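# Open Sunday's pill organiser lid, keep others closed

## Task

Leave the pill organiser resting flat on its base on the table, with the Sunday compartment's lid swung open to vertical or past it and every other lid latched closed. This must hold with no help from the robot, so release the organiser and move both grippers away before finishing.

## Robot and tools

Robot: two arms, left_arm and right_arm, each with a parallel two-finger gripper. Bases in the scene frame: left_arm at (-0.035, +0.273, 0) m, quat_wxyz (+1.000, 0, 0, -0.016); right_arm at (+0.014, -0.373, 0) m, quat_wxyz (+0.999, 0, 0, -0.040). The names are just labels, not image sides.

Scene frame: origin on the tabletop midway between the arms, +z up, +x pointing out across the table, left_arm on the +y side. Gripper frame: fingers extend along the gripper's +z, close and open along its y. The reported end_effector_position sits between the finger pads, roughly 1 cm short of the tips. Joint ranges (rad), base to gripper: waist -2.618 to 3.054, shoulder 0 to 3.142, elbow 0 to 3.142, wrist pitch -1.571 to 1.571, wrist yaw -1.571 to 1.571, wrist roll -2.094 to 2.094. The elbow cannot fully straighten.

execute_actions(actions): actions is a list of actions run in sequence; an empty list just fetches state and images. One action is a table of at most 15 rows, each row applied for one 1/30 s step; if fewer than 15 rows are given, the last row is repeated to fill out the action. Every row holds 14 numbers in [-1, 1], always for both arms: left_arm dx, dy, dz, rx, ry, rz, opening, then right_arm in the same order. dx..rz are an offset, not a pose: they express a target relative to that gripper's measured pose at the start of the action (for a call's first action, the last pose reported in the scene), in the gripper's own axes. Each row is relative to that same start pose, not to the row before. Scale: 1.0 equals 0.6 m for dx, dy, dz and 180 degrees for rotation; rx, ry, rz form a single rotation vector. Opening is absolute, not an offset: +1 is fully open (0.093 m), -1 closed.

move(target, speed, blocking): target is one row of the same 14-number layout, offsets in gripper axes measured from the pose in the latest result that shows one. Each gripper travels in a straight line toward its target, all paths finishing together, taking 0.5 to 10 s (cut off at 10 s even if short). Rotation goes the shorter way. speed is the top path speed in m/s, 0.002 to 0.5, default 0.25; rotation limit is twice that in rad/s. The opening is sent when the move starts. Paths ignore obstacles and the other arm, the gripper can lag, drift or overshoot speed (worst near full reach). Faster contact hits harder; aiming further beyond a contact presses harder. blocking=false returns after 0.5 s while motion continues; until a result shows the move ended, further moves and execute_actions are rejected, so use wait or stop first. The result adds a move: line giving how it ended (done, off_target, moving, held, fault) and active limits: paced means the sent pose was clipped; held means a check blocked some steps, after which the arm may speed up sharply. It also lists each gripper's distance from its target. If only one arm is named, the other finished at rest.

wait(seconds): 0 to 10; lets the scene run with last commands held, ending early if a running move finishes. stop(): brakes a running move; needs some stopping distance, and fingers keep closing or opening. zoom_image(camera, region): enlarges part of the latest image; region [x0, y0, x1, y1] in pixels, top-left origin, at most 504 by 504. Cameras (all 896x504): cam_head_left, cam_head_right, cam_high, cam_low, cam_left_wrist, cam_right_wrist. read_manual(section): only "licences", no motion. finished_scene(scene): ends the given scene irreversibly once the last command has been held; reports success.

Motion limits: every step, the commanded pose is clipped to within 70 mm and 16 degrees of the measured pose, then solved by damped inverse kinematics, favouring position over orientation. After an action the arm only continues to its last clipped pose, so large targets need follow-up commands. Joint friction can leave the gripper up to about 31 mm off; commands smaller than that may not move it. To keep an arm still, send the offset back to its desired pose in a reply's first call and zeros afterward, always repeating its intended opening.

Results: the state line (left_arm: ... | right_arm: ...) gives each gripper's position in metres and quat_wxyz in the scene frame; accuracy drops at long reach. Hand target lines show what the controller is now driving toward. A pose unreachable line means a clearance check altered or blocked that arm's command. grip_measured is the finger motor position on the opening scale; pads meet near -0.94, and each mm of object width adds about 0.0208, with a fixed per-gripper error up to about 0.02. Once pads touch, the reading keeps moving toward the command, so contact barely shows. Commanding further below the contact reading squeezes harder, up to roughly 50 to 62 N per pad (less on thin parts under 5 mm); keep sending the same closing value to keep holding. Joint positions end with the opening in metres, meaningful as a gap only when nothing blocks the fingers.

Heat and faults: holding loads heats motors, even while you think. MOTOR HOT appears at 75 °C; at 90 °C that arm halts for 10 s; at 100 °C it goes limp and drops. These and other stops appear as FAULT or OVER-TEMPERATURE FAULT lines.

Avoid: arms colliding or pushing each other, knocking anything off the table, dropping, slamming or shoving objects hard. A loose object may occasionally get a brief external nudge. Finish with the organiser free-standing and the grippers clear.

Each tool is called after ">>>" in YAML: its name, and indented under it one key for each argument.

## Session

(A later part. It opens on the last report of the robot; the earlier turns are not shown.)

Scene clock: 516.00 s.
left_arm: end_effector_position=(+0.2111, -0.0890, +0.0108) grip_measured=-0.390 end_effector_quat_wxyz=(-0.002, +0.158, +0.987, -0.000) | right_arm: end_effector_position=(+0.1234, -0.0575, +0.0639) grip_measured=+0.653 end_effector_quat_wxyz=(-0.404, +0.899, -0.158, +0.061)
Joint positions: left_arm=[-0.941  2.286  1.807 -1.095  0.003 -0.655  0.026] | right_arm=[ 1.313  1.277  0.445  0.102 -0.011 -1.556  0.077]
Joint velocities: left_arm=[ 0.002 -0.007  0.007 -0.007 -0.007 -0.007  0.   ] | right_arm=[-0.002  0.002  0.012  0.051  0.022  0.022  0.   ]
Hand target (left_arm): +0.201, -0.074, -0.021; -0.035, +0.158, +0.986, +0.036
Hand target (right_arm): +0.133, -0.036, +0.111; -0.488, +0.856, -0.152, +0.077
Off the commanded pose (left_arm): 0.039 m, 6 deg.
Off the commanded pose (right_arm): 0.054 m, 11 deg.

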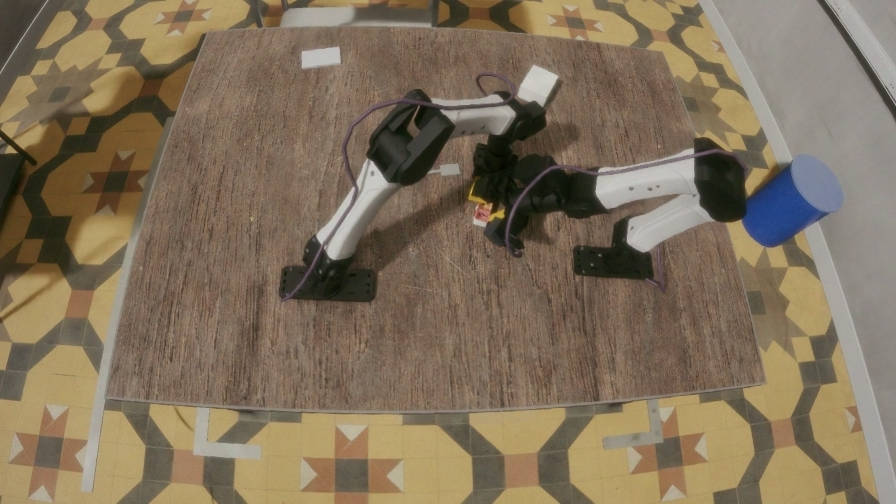

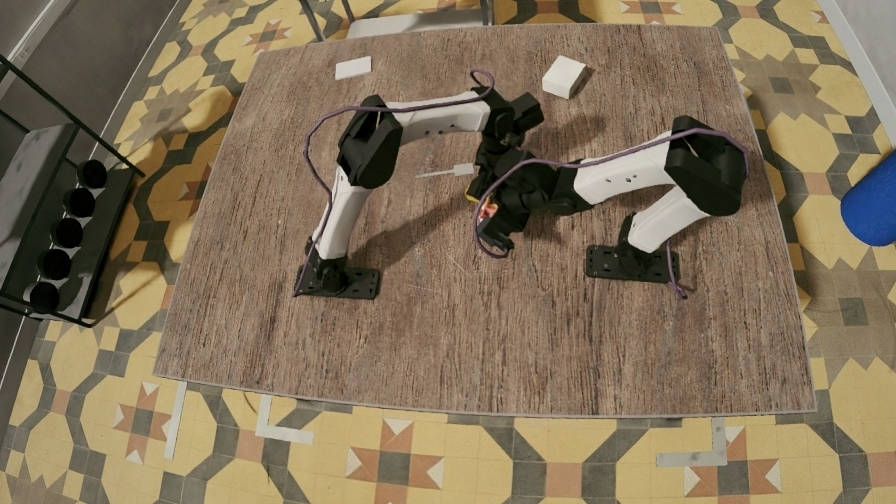

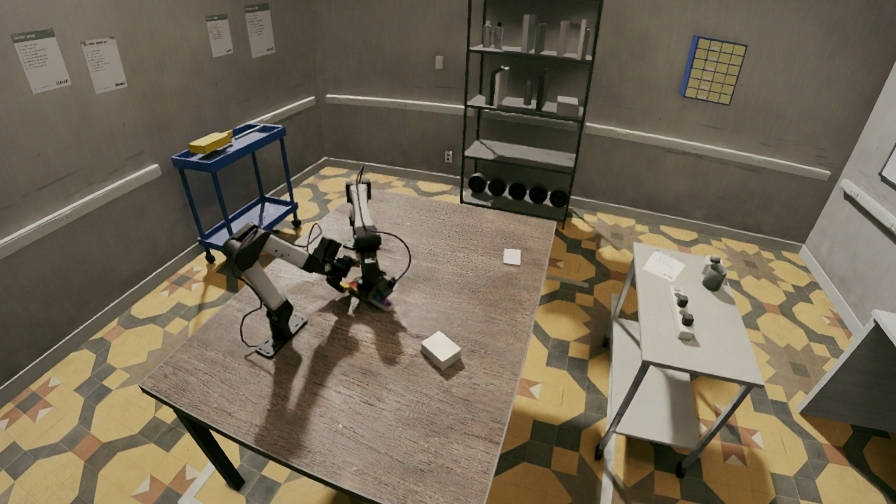

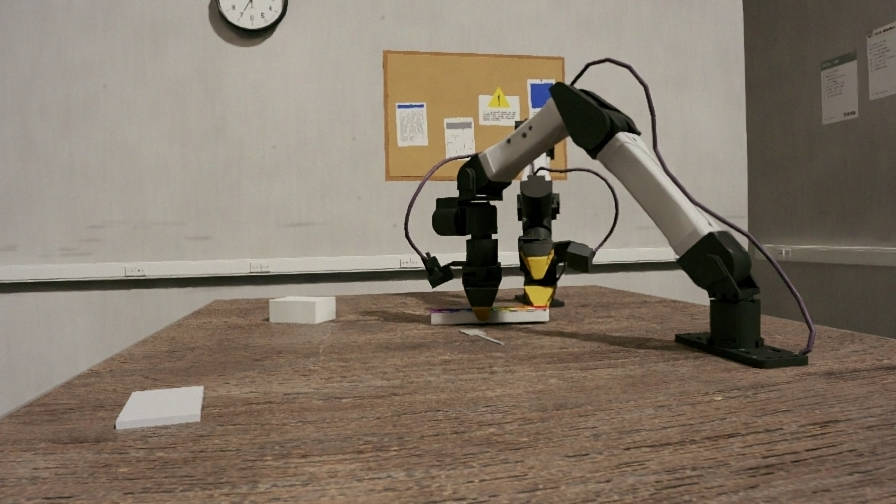

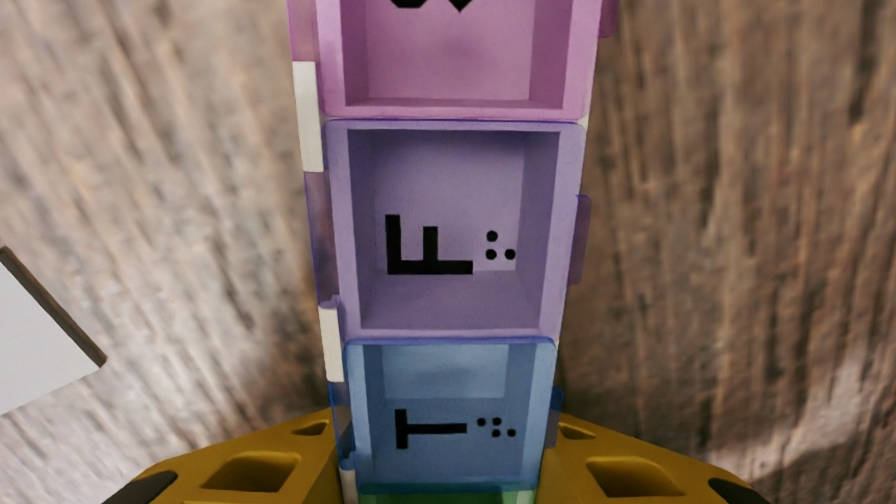

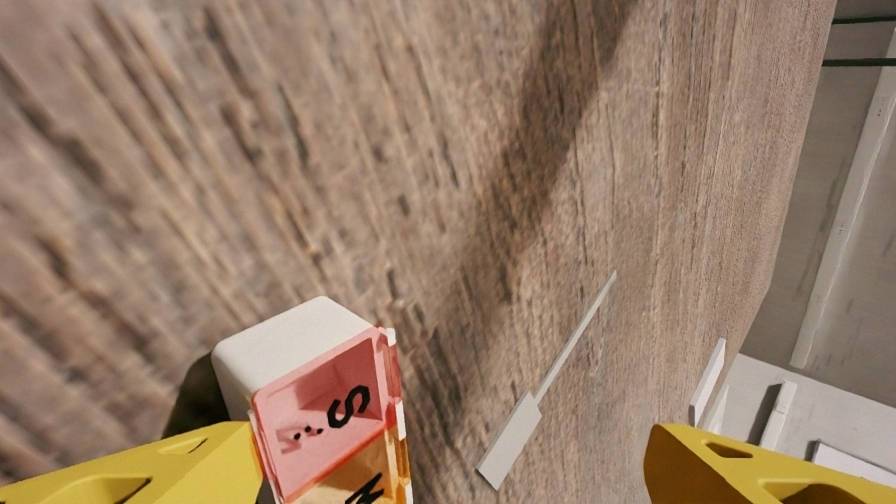

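>>> execute_actions:
  actions:
    - [[0.024,0.0187,0.062,-0.0205,0.0263,0,-0.45, 0,-0.088,-0.019,0.062,0,0,0.65],[0.026,0.0203,0.067,-0.0222,0.0285,0,-0.45, 0,-0.088,-0.019,0.062,0,0,0.65],[0.028,0.0218,0.072,-0.0239,0.0307,0,-0.45, 0,-0.088,-0.019,0.062,0,0,0.65],[0.030,0.0234,0.077,-0.0256,0.0329,0,-0.45, 0,-0.088,-0.019,0.062,0,0,0.65],[0.032,0.025,0.082,-0.0273,0.0351,0,-0.45, 0,-0.088,-0.019,0.062,0,0,0.65],[0.034,0.0265,0.087,-0.029,0.0373,0,-0.45, 0,-0.088,-0.019,0.062,0,0,0.65],[0.035,0.0273,0.090,-0.030,0.0384,0,-0.45, 0,-0.089,-0.0193,0.063,0,0,0.65],[0.035,0.0273,0.090,-0.030,0.0384,0,-0.45, 0,-0.0905,-0.0197,0.064,0,0,0.65],[0.035,0.0273,0.090,-0.030,0.0384,0,-0.45, 0,-0.092,-0.020,0.065,0,0,0.65],[0.035,0.0273,0.090,-0.030,0.0384,0,-0.45, 0,-0.0935,-0.0204,0.066,0,0,0.65],[0.035,0.0273,0.090,-0.030,0.0384,0,-0.45, 0,-0.095,-0.0208,0.067,0,0,0.65],[0.035,0.0273,0.090,-0.030,0.0384,0,-0.45, 0,-0.0965,-0.0211,0.068,0,0,0.65],[0.035,0.0273,0.090,-0.030,0.0384,0,-0.45, 0,-0.098,-0.0215,0.069,0,0,0.65]]

Scene clock: 542.37 s.
left_arm: end_effector_position=(+0.2104, -0.0895, +0.0109) grip_measured=-0.390 end_effector_quat_wxyz=(-0.004, +0.156, +0.988, -0.002) | right_arm: end_effector_position=(+0.1229, -0.0588, +0.0657) grip_measured=+0.653 end_effector_quat_wxyz=(-0.404, +0.899, -0.158, +0.061)
Joint positions: left_arm=[-0.941  2.286  1.807 -1.095  0.008 -0.659  0.026] | right_arm=[ 1.313  1.265  0.445  0.09  -0.011 -1.556  0.077]
Joint velocities: left_arm=[ 0.002 -0.012  0.002 -0.051 -0.051 -0.007  0.   ] | right_arm=[ 0.007 -0.022  0.002 -0.022 -0.051 -0.022 -0.001]
Hand target (left_arm): +0.194, -0.065, -0.038; -0.055, +0.159, +0.984, +0.055
Hand target (right_arm): +0.133, -0.035, +0.118; -0.496, +0.852, -0.151, +0.079
Off the commanded pose (left_arm): 0.060 m, 9 deg.
Off the commanded pose (right_arm): 0.059 m, 12 deg.

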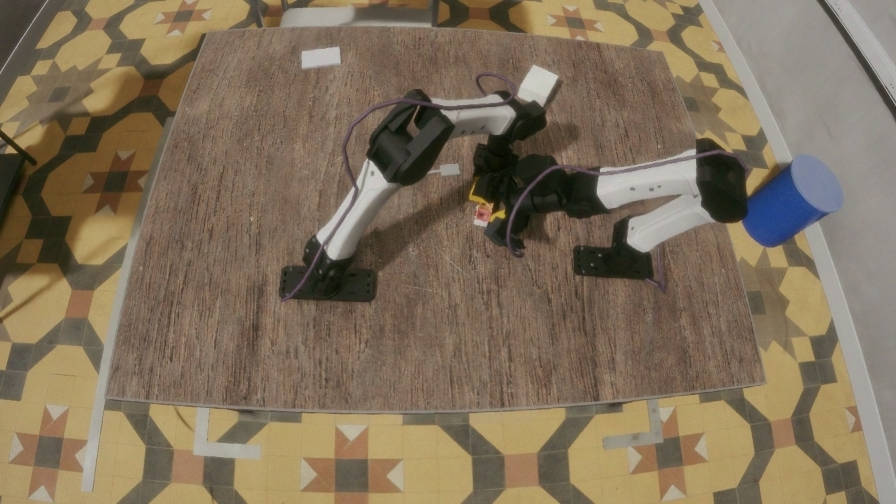

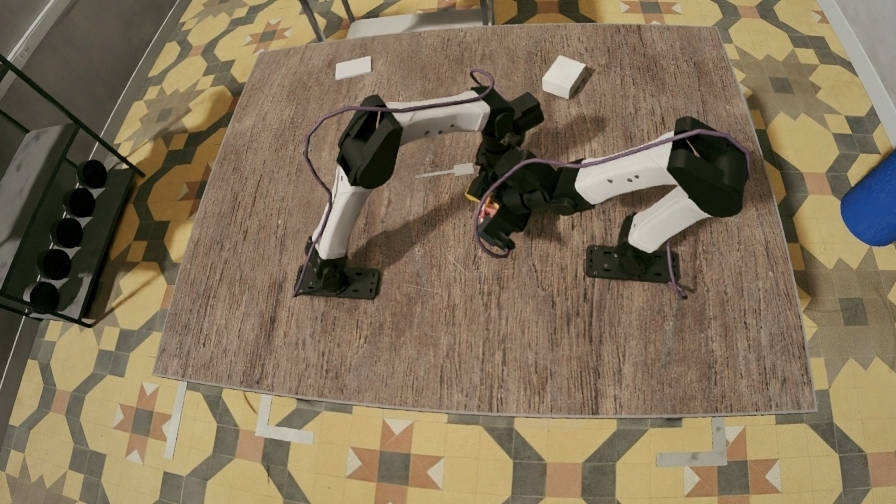

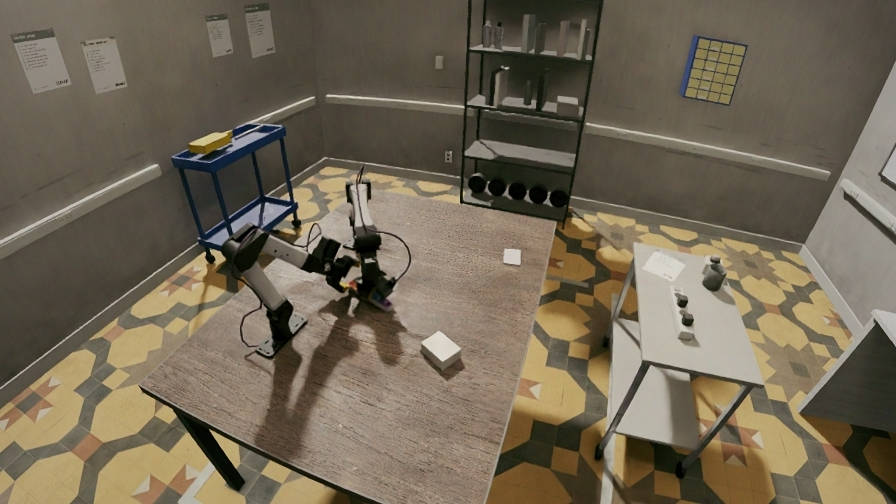

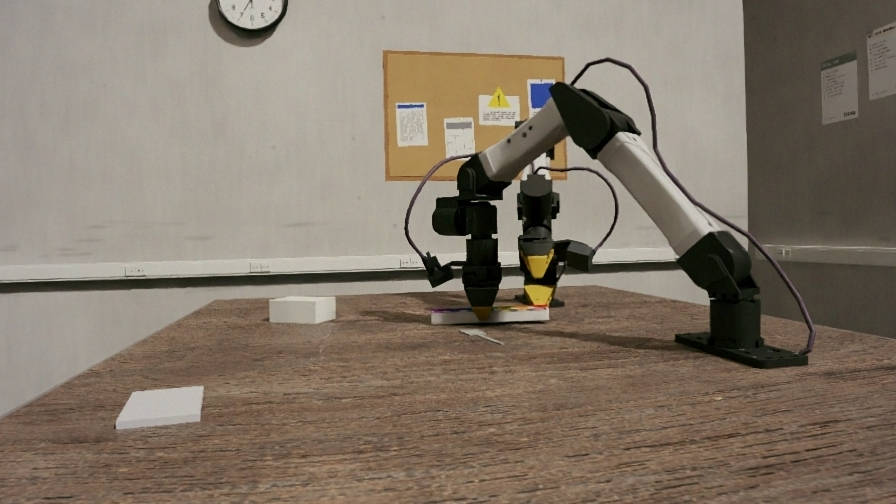

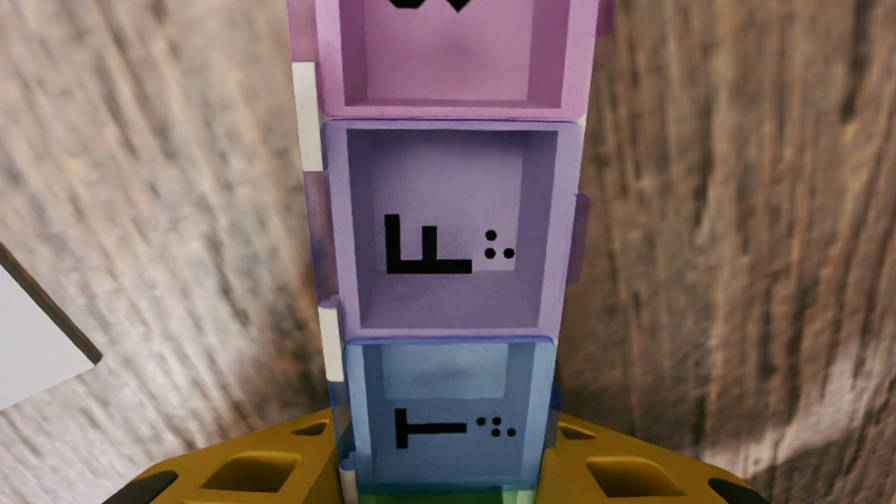

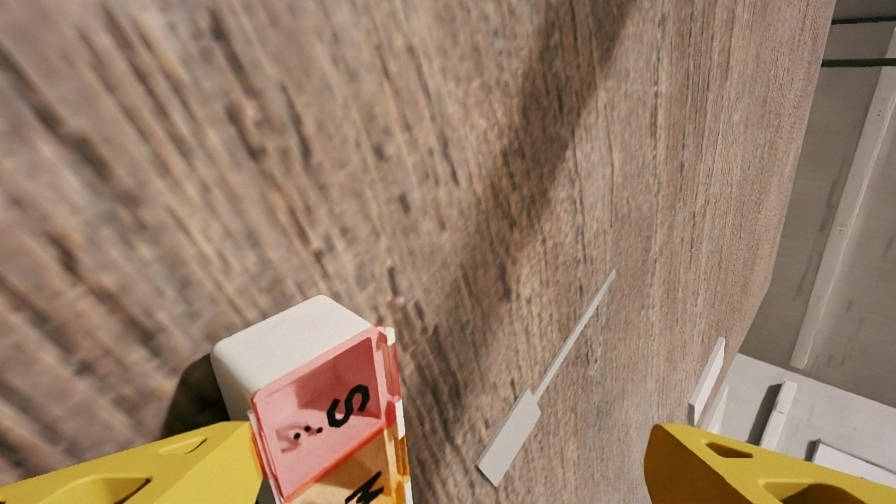

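>>> zoom_image:
  camera: "cam_low"
  region: [410, 250, 610, 350]

>>> execute_actions:
  actions: []

Region (410, 250, 610, 350) of cam_low's 896x504 image, scaled by 2.520, with more detail than that image has.

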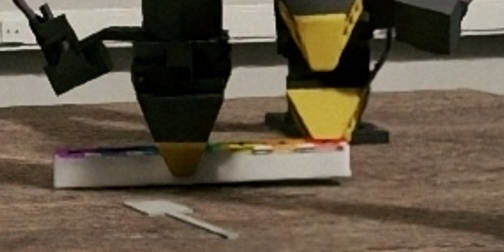

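Scene clock: 662.37 s.
left_arm: end_effector_position=(+0.2103, -0.0895, +0.0109) grip_measured=-0.390 end_effector_quat_wxyz=(-0.004, +0.156, +0.988, -0.002) | right_arm: end_effector_position=(+0.1229, -0.0589, +0.0656) grip_measured=+0.653 end_effector_quat_wxyz=(-0.404, +0.899, -0.158, +0.061)
Joint positions: left_arm=[-0.941  2.286  1.807 -1.095  0.008 -0.659  0.026] | right_arm=[ 1.313  1.264  0.445  0.089 -0.011 -1.556  0.077]
Joint velocities: left_arm=[-0.022  0.007 -0.007 -0.007 -0.022 -0.066 -0.002] | right_arm=[ 0.002  0.002  0.007 -0.007 -0.037  0.022  0.001]
Hand target (left_arm): +0.194, -0.065, -0.038; -0.055, +0.159, +0.984, +0.055
Hand target (right_arm): +0.133, -0.035, +0.118; -0.496, +0.852, -0.151, +0.079
Off the commanded pose (left_arm): 0.060 m, 9 deg.
Off the commanded pose (right_arm): 0.059 m, 12 deg.

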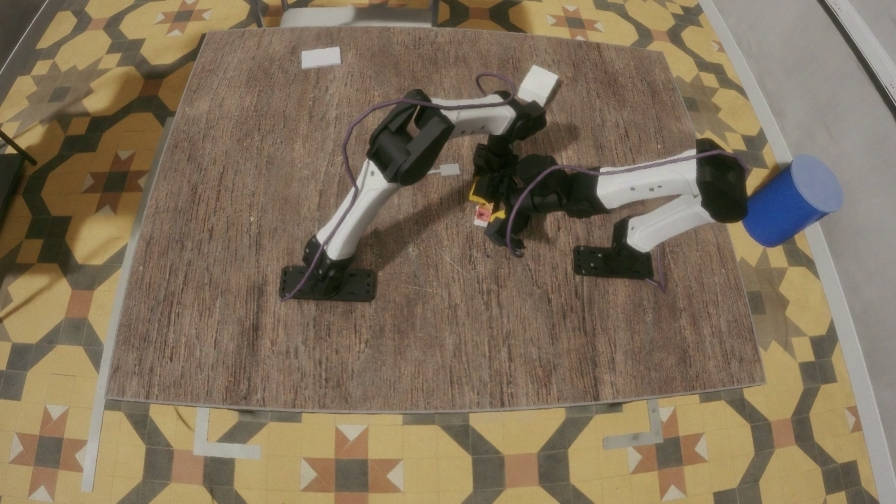

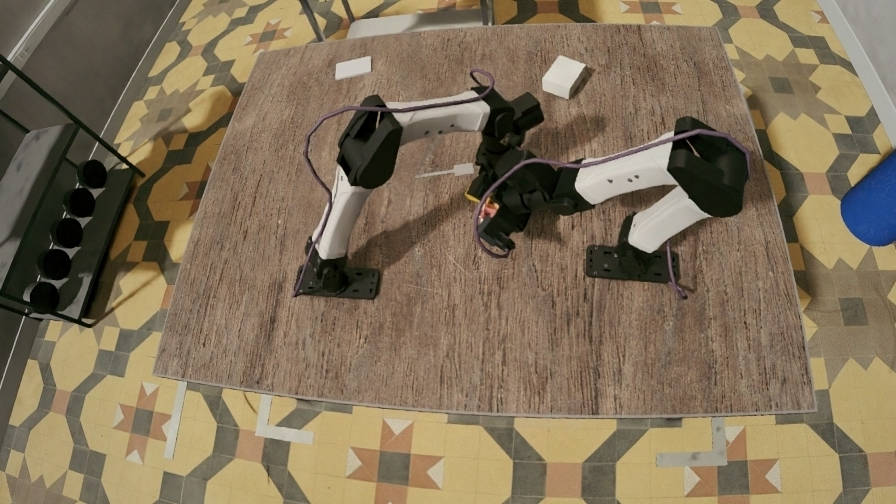

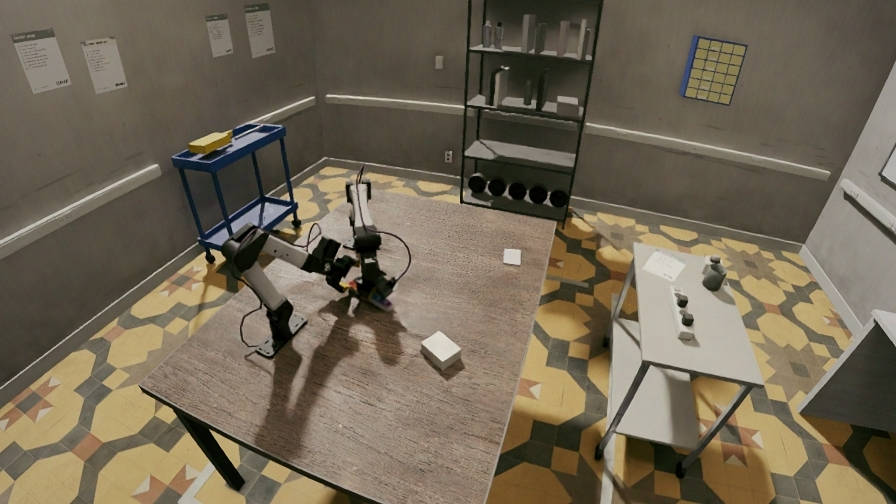

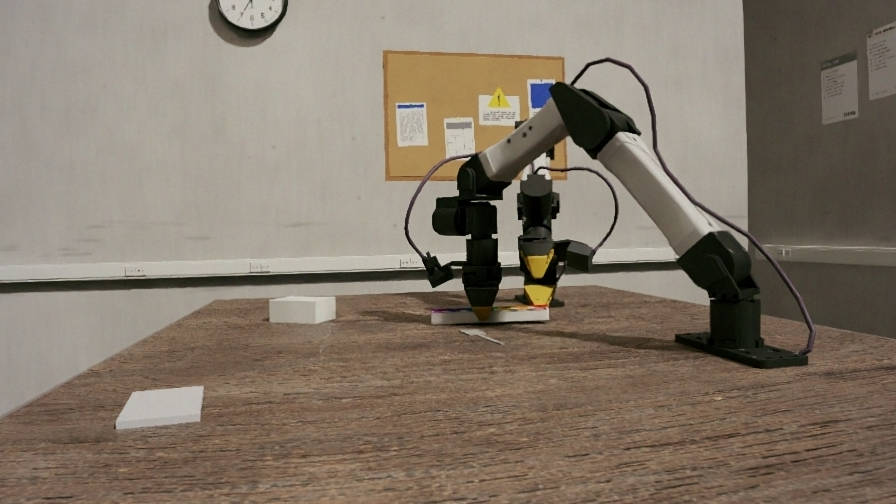

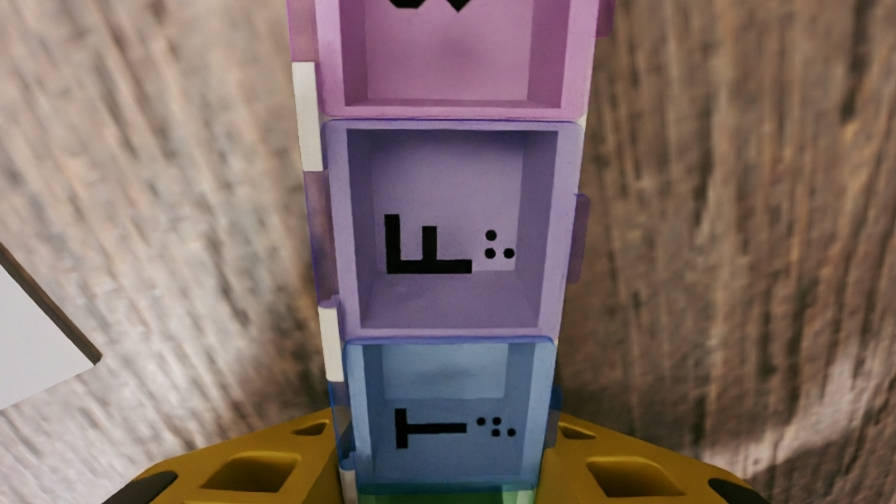

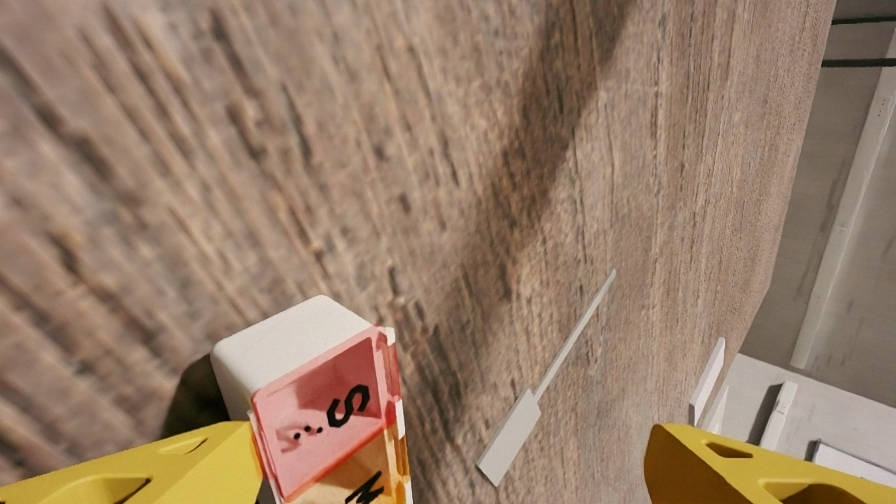

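>>> execute_actions:
  actions:
    - [[0.036,0.028,0.092,-0.0307,0.0393,0,-0.45, 0,-0.098,-0.0185,0.069,0,0,0.65],[0.037,0.029,0.095,-0.0317,0.0405,0,-0.45, 0,-0.099,-0.019,0.070,0,0,0.65],[0.038,0.0297,0.098,-0.0327,0.0418,0,-0.45, 0,-0.100,-0.0193,0.071,0,0,0.65],[0.039,0.0305,0.100,-0.0335,0.0428,0,-0.45, 0,-0.1015,-0.0197,0.072,0,0,0.65],[0.040,0.031,0.103,-0.0343,0.0439,0,-0.45, 0,-0.103,-0.0201,0.073,0,0,0.65],[0.040,0.031,0.103,-0.0343,0.0439,0,-0.45, 0,-0.1045,-0.0206,0.0742,0,0,0.65],[0.040,0.031,0.103,-0.0343,0.0439,0,-0.45, 0,-0.106,-0.021,0.0754,0,0,0.65],[0.040,0.031,0.103,-0.0343,0.0439,0,-0.45, 0,-0.1075,-0.0215,0.0766,0,0,0.65],[0.040,0.031,0.103,-0.0343,0.0439,0,-0.45, 0,-0.109,-0.022,0.0778,0,0,0.65],[0.040,0.031,0.103,-0.0343,0.0439,0,-0.45, 0,-0.1105,-0.0225,0.079,0,0,0.65],[0.040,0.031,0.103,-0.0343,0.0439,0,-0.45, 0,-0.112,-0.023,0.0802,0,0,0.65],[0.040,0.031,0.103,-0.0343,0.0439,0,-0.45, 0,-0.1135,-0.0235,0.0815,0,0,0.65]]

Scene clock: 704.30 s.
left_arm: end_effector_position=(+0.2096, -0.0905, +0.0109) grip_measured=-0.390 end_effector_quat_wxyz=(-0.006, +0.151, +0.988, -0.005) | right_arm: end_effector_position=(+0.1220, -0.0614, +0.0668) grip_measured=+0.653 end_effector_quat_wxyz=(-0.407, +0.898, -0.158, +0.061)
Joint positions: left_arm=[-0.941  2.286  1.807 -1.093  0.015 -0.668  0.026] | right_arm=[ 1.313  1.246  0.434  0.089 -0.011 -1.556  0.077]
Joint velocities: left_arm=[-0.007 -0.017 -0.007 -0.066  0.081 -0.095 -0.   ] | right_arm=[-0.007 -0.022 -0.017  0.066  0.007 -0.007 -0.   ]
Hand target (left_arm): +0.190, -0.063, -0.044; -0.064, +0.157, +0.984, +0.061
Hand target (right_arm): +0.134, -0.034, +0.128; -0.511, +0.842, -0.150, +0.082
Off the commanded pose (left_arm): 0.069 m, 10 deg.
Off the commanded pose (right_arm): 0.070 m, 14 deg.

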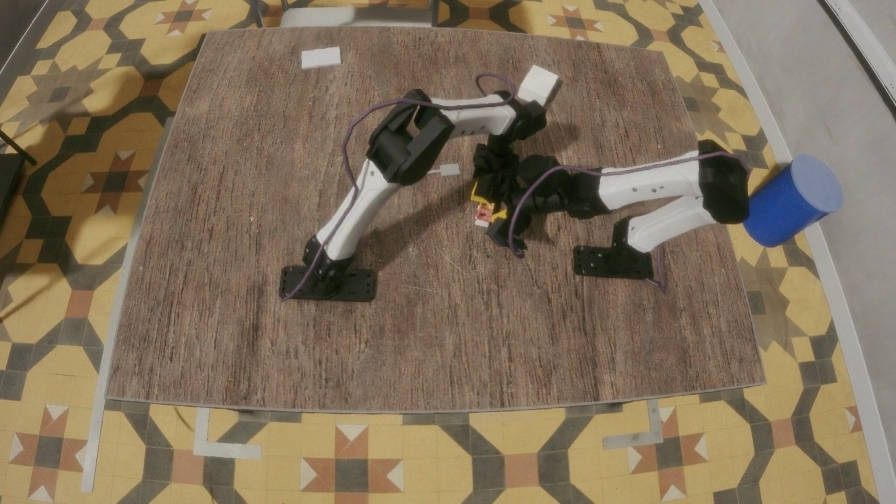

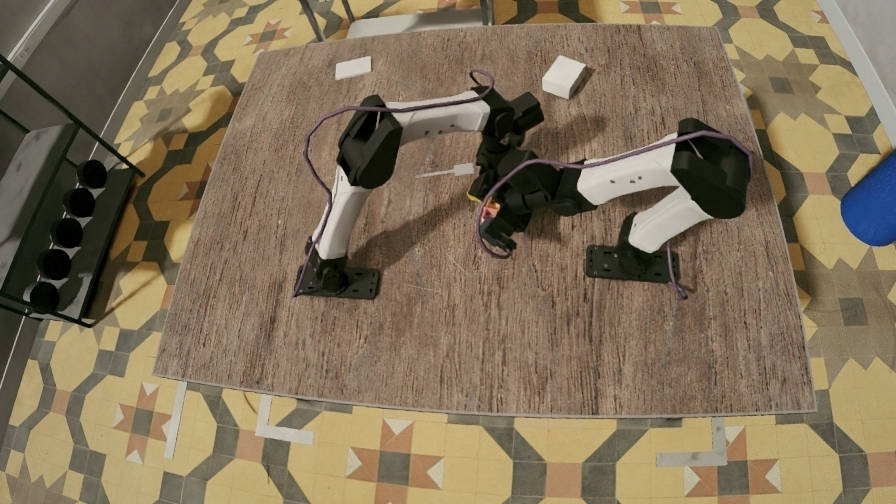

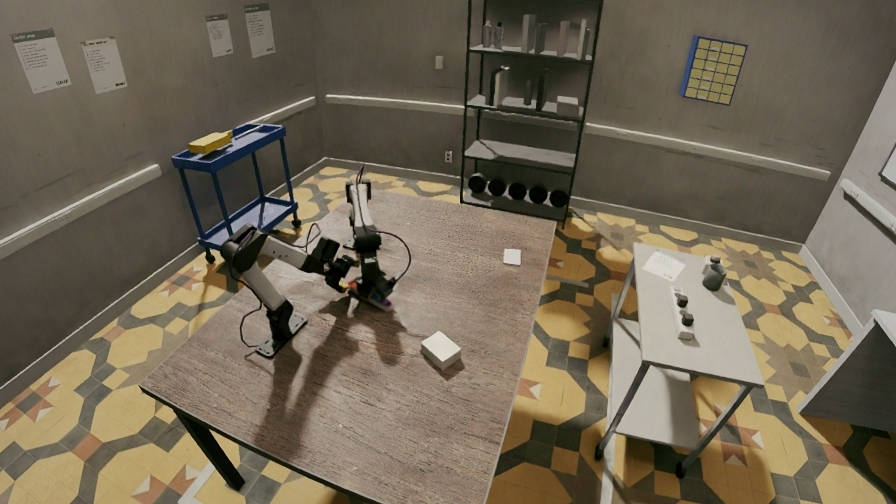

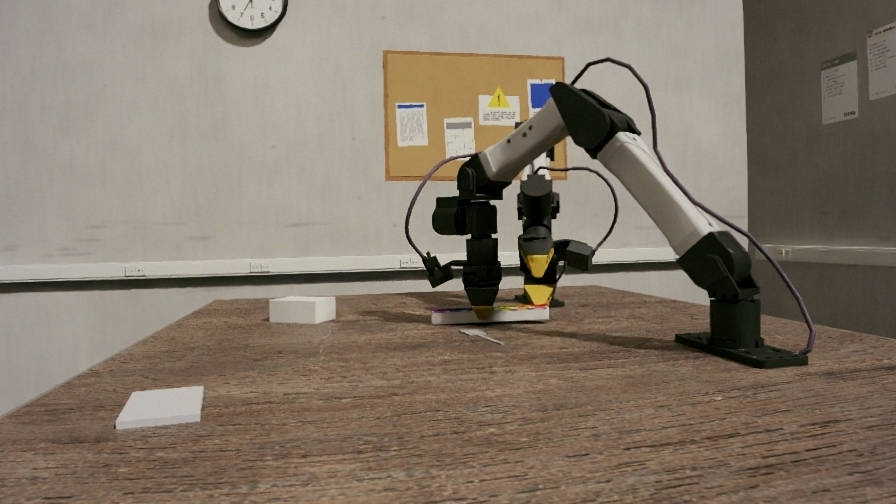

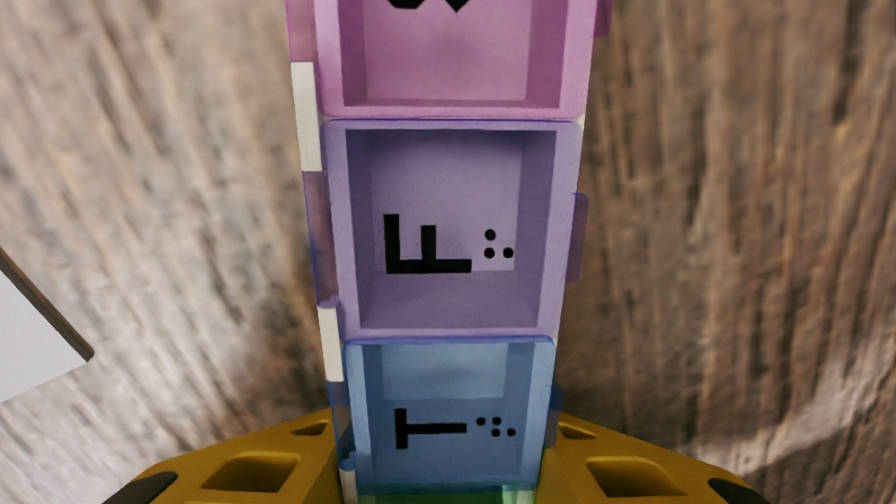

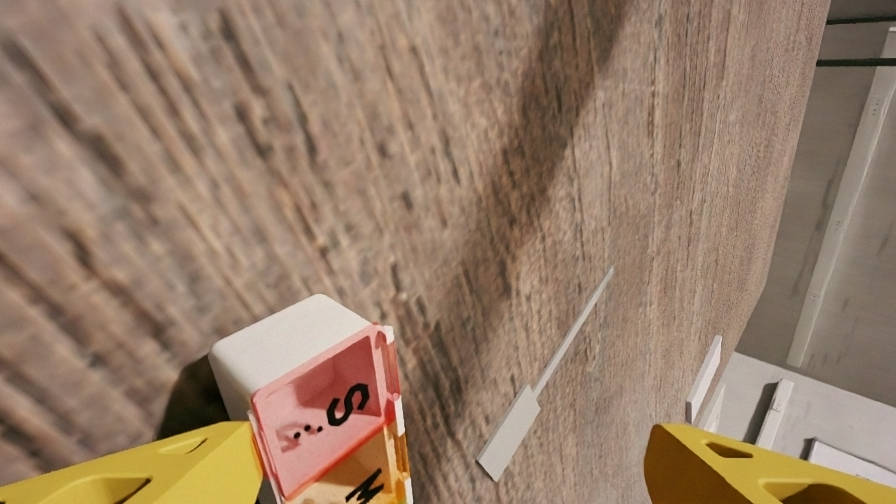

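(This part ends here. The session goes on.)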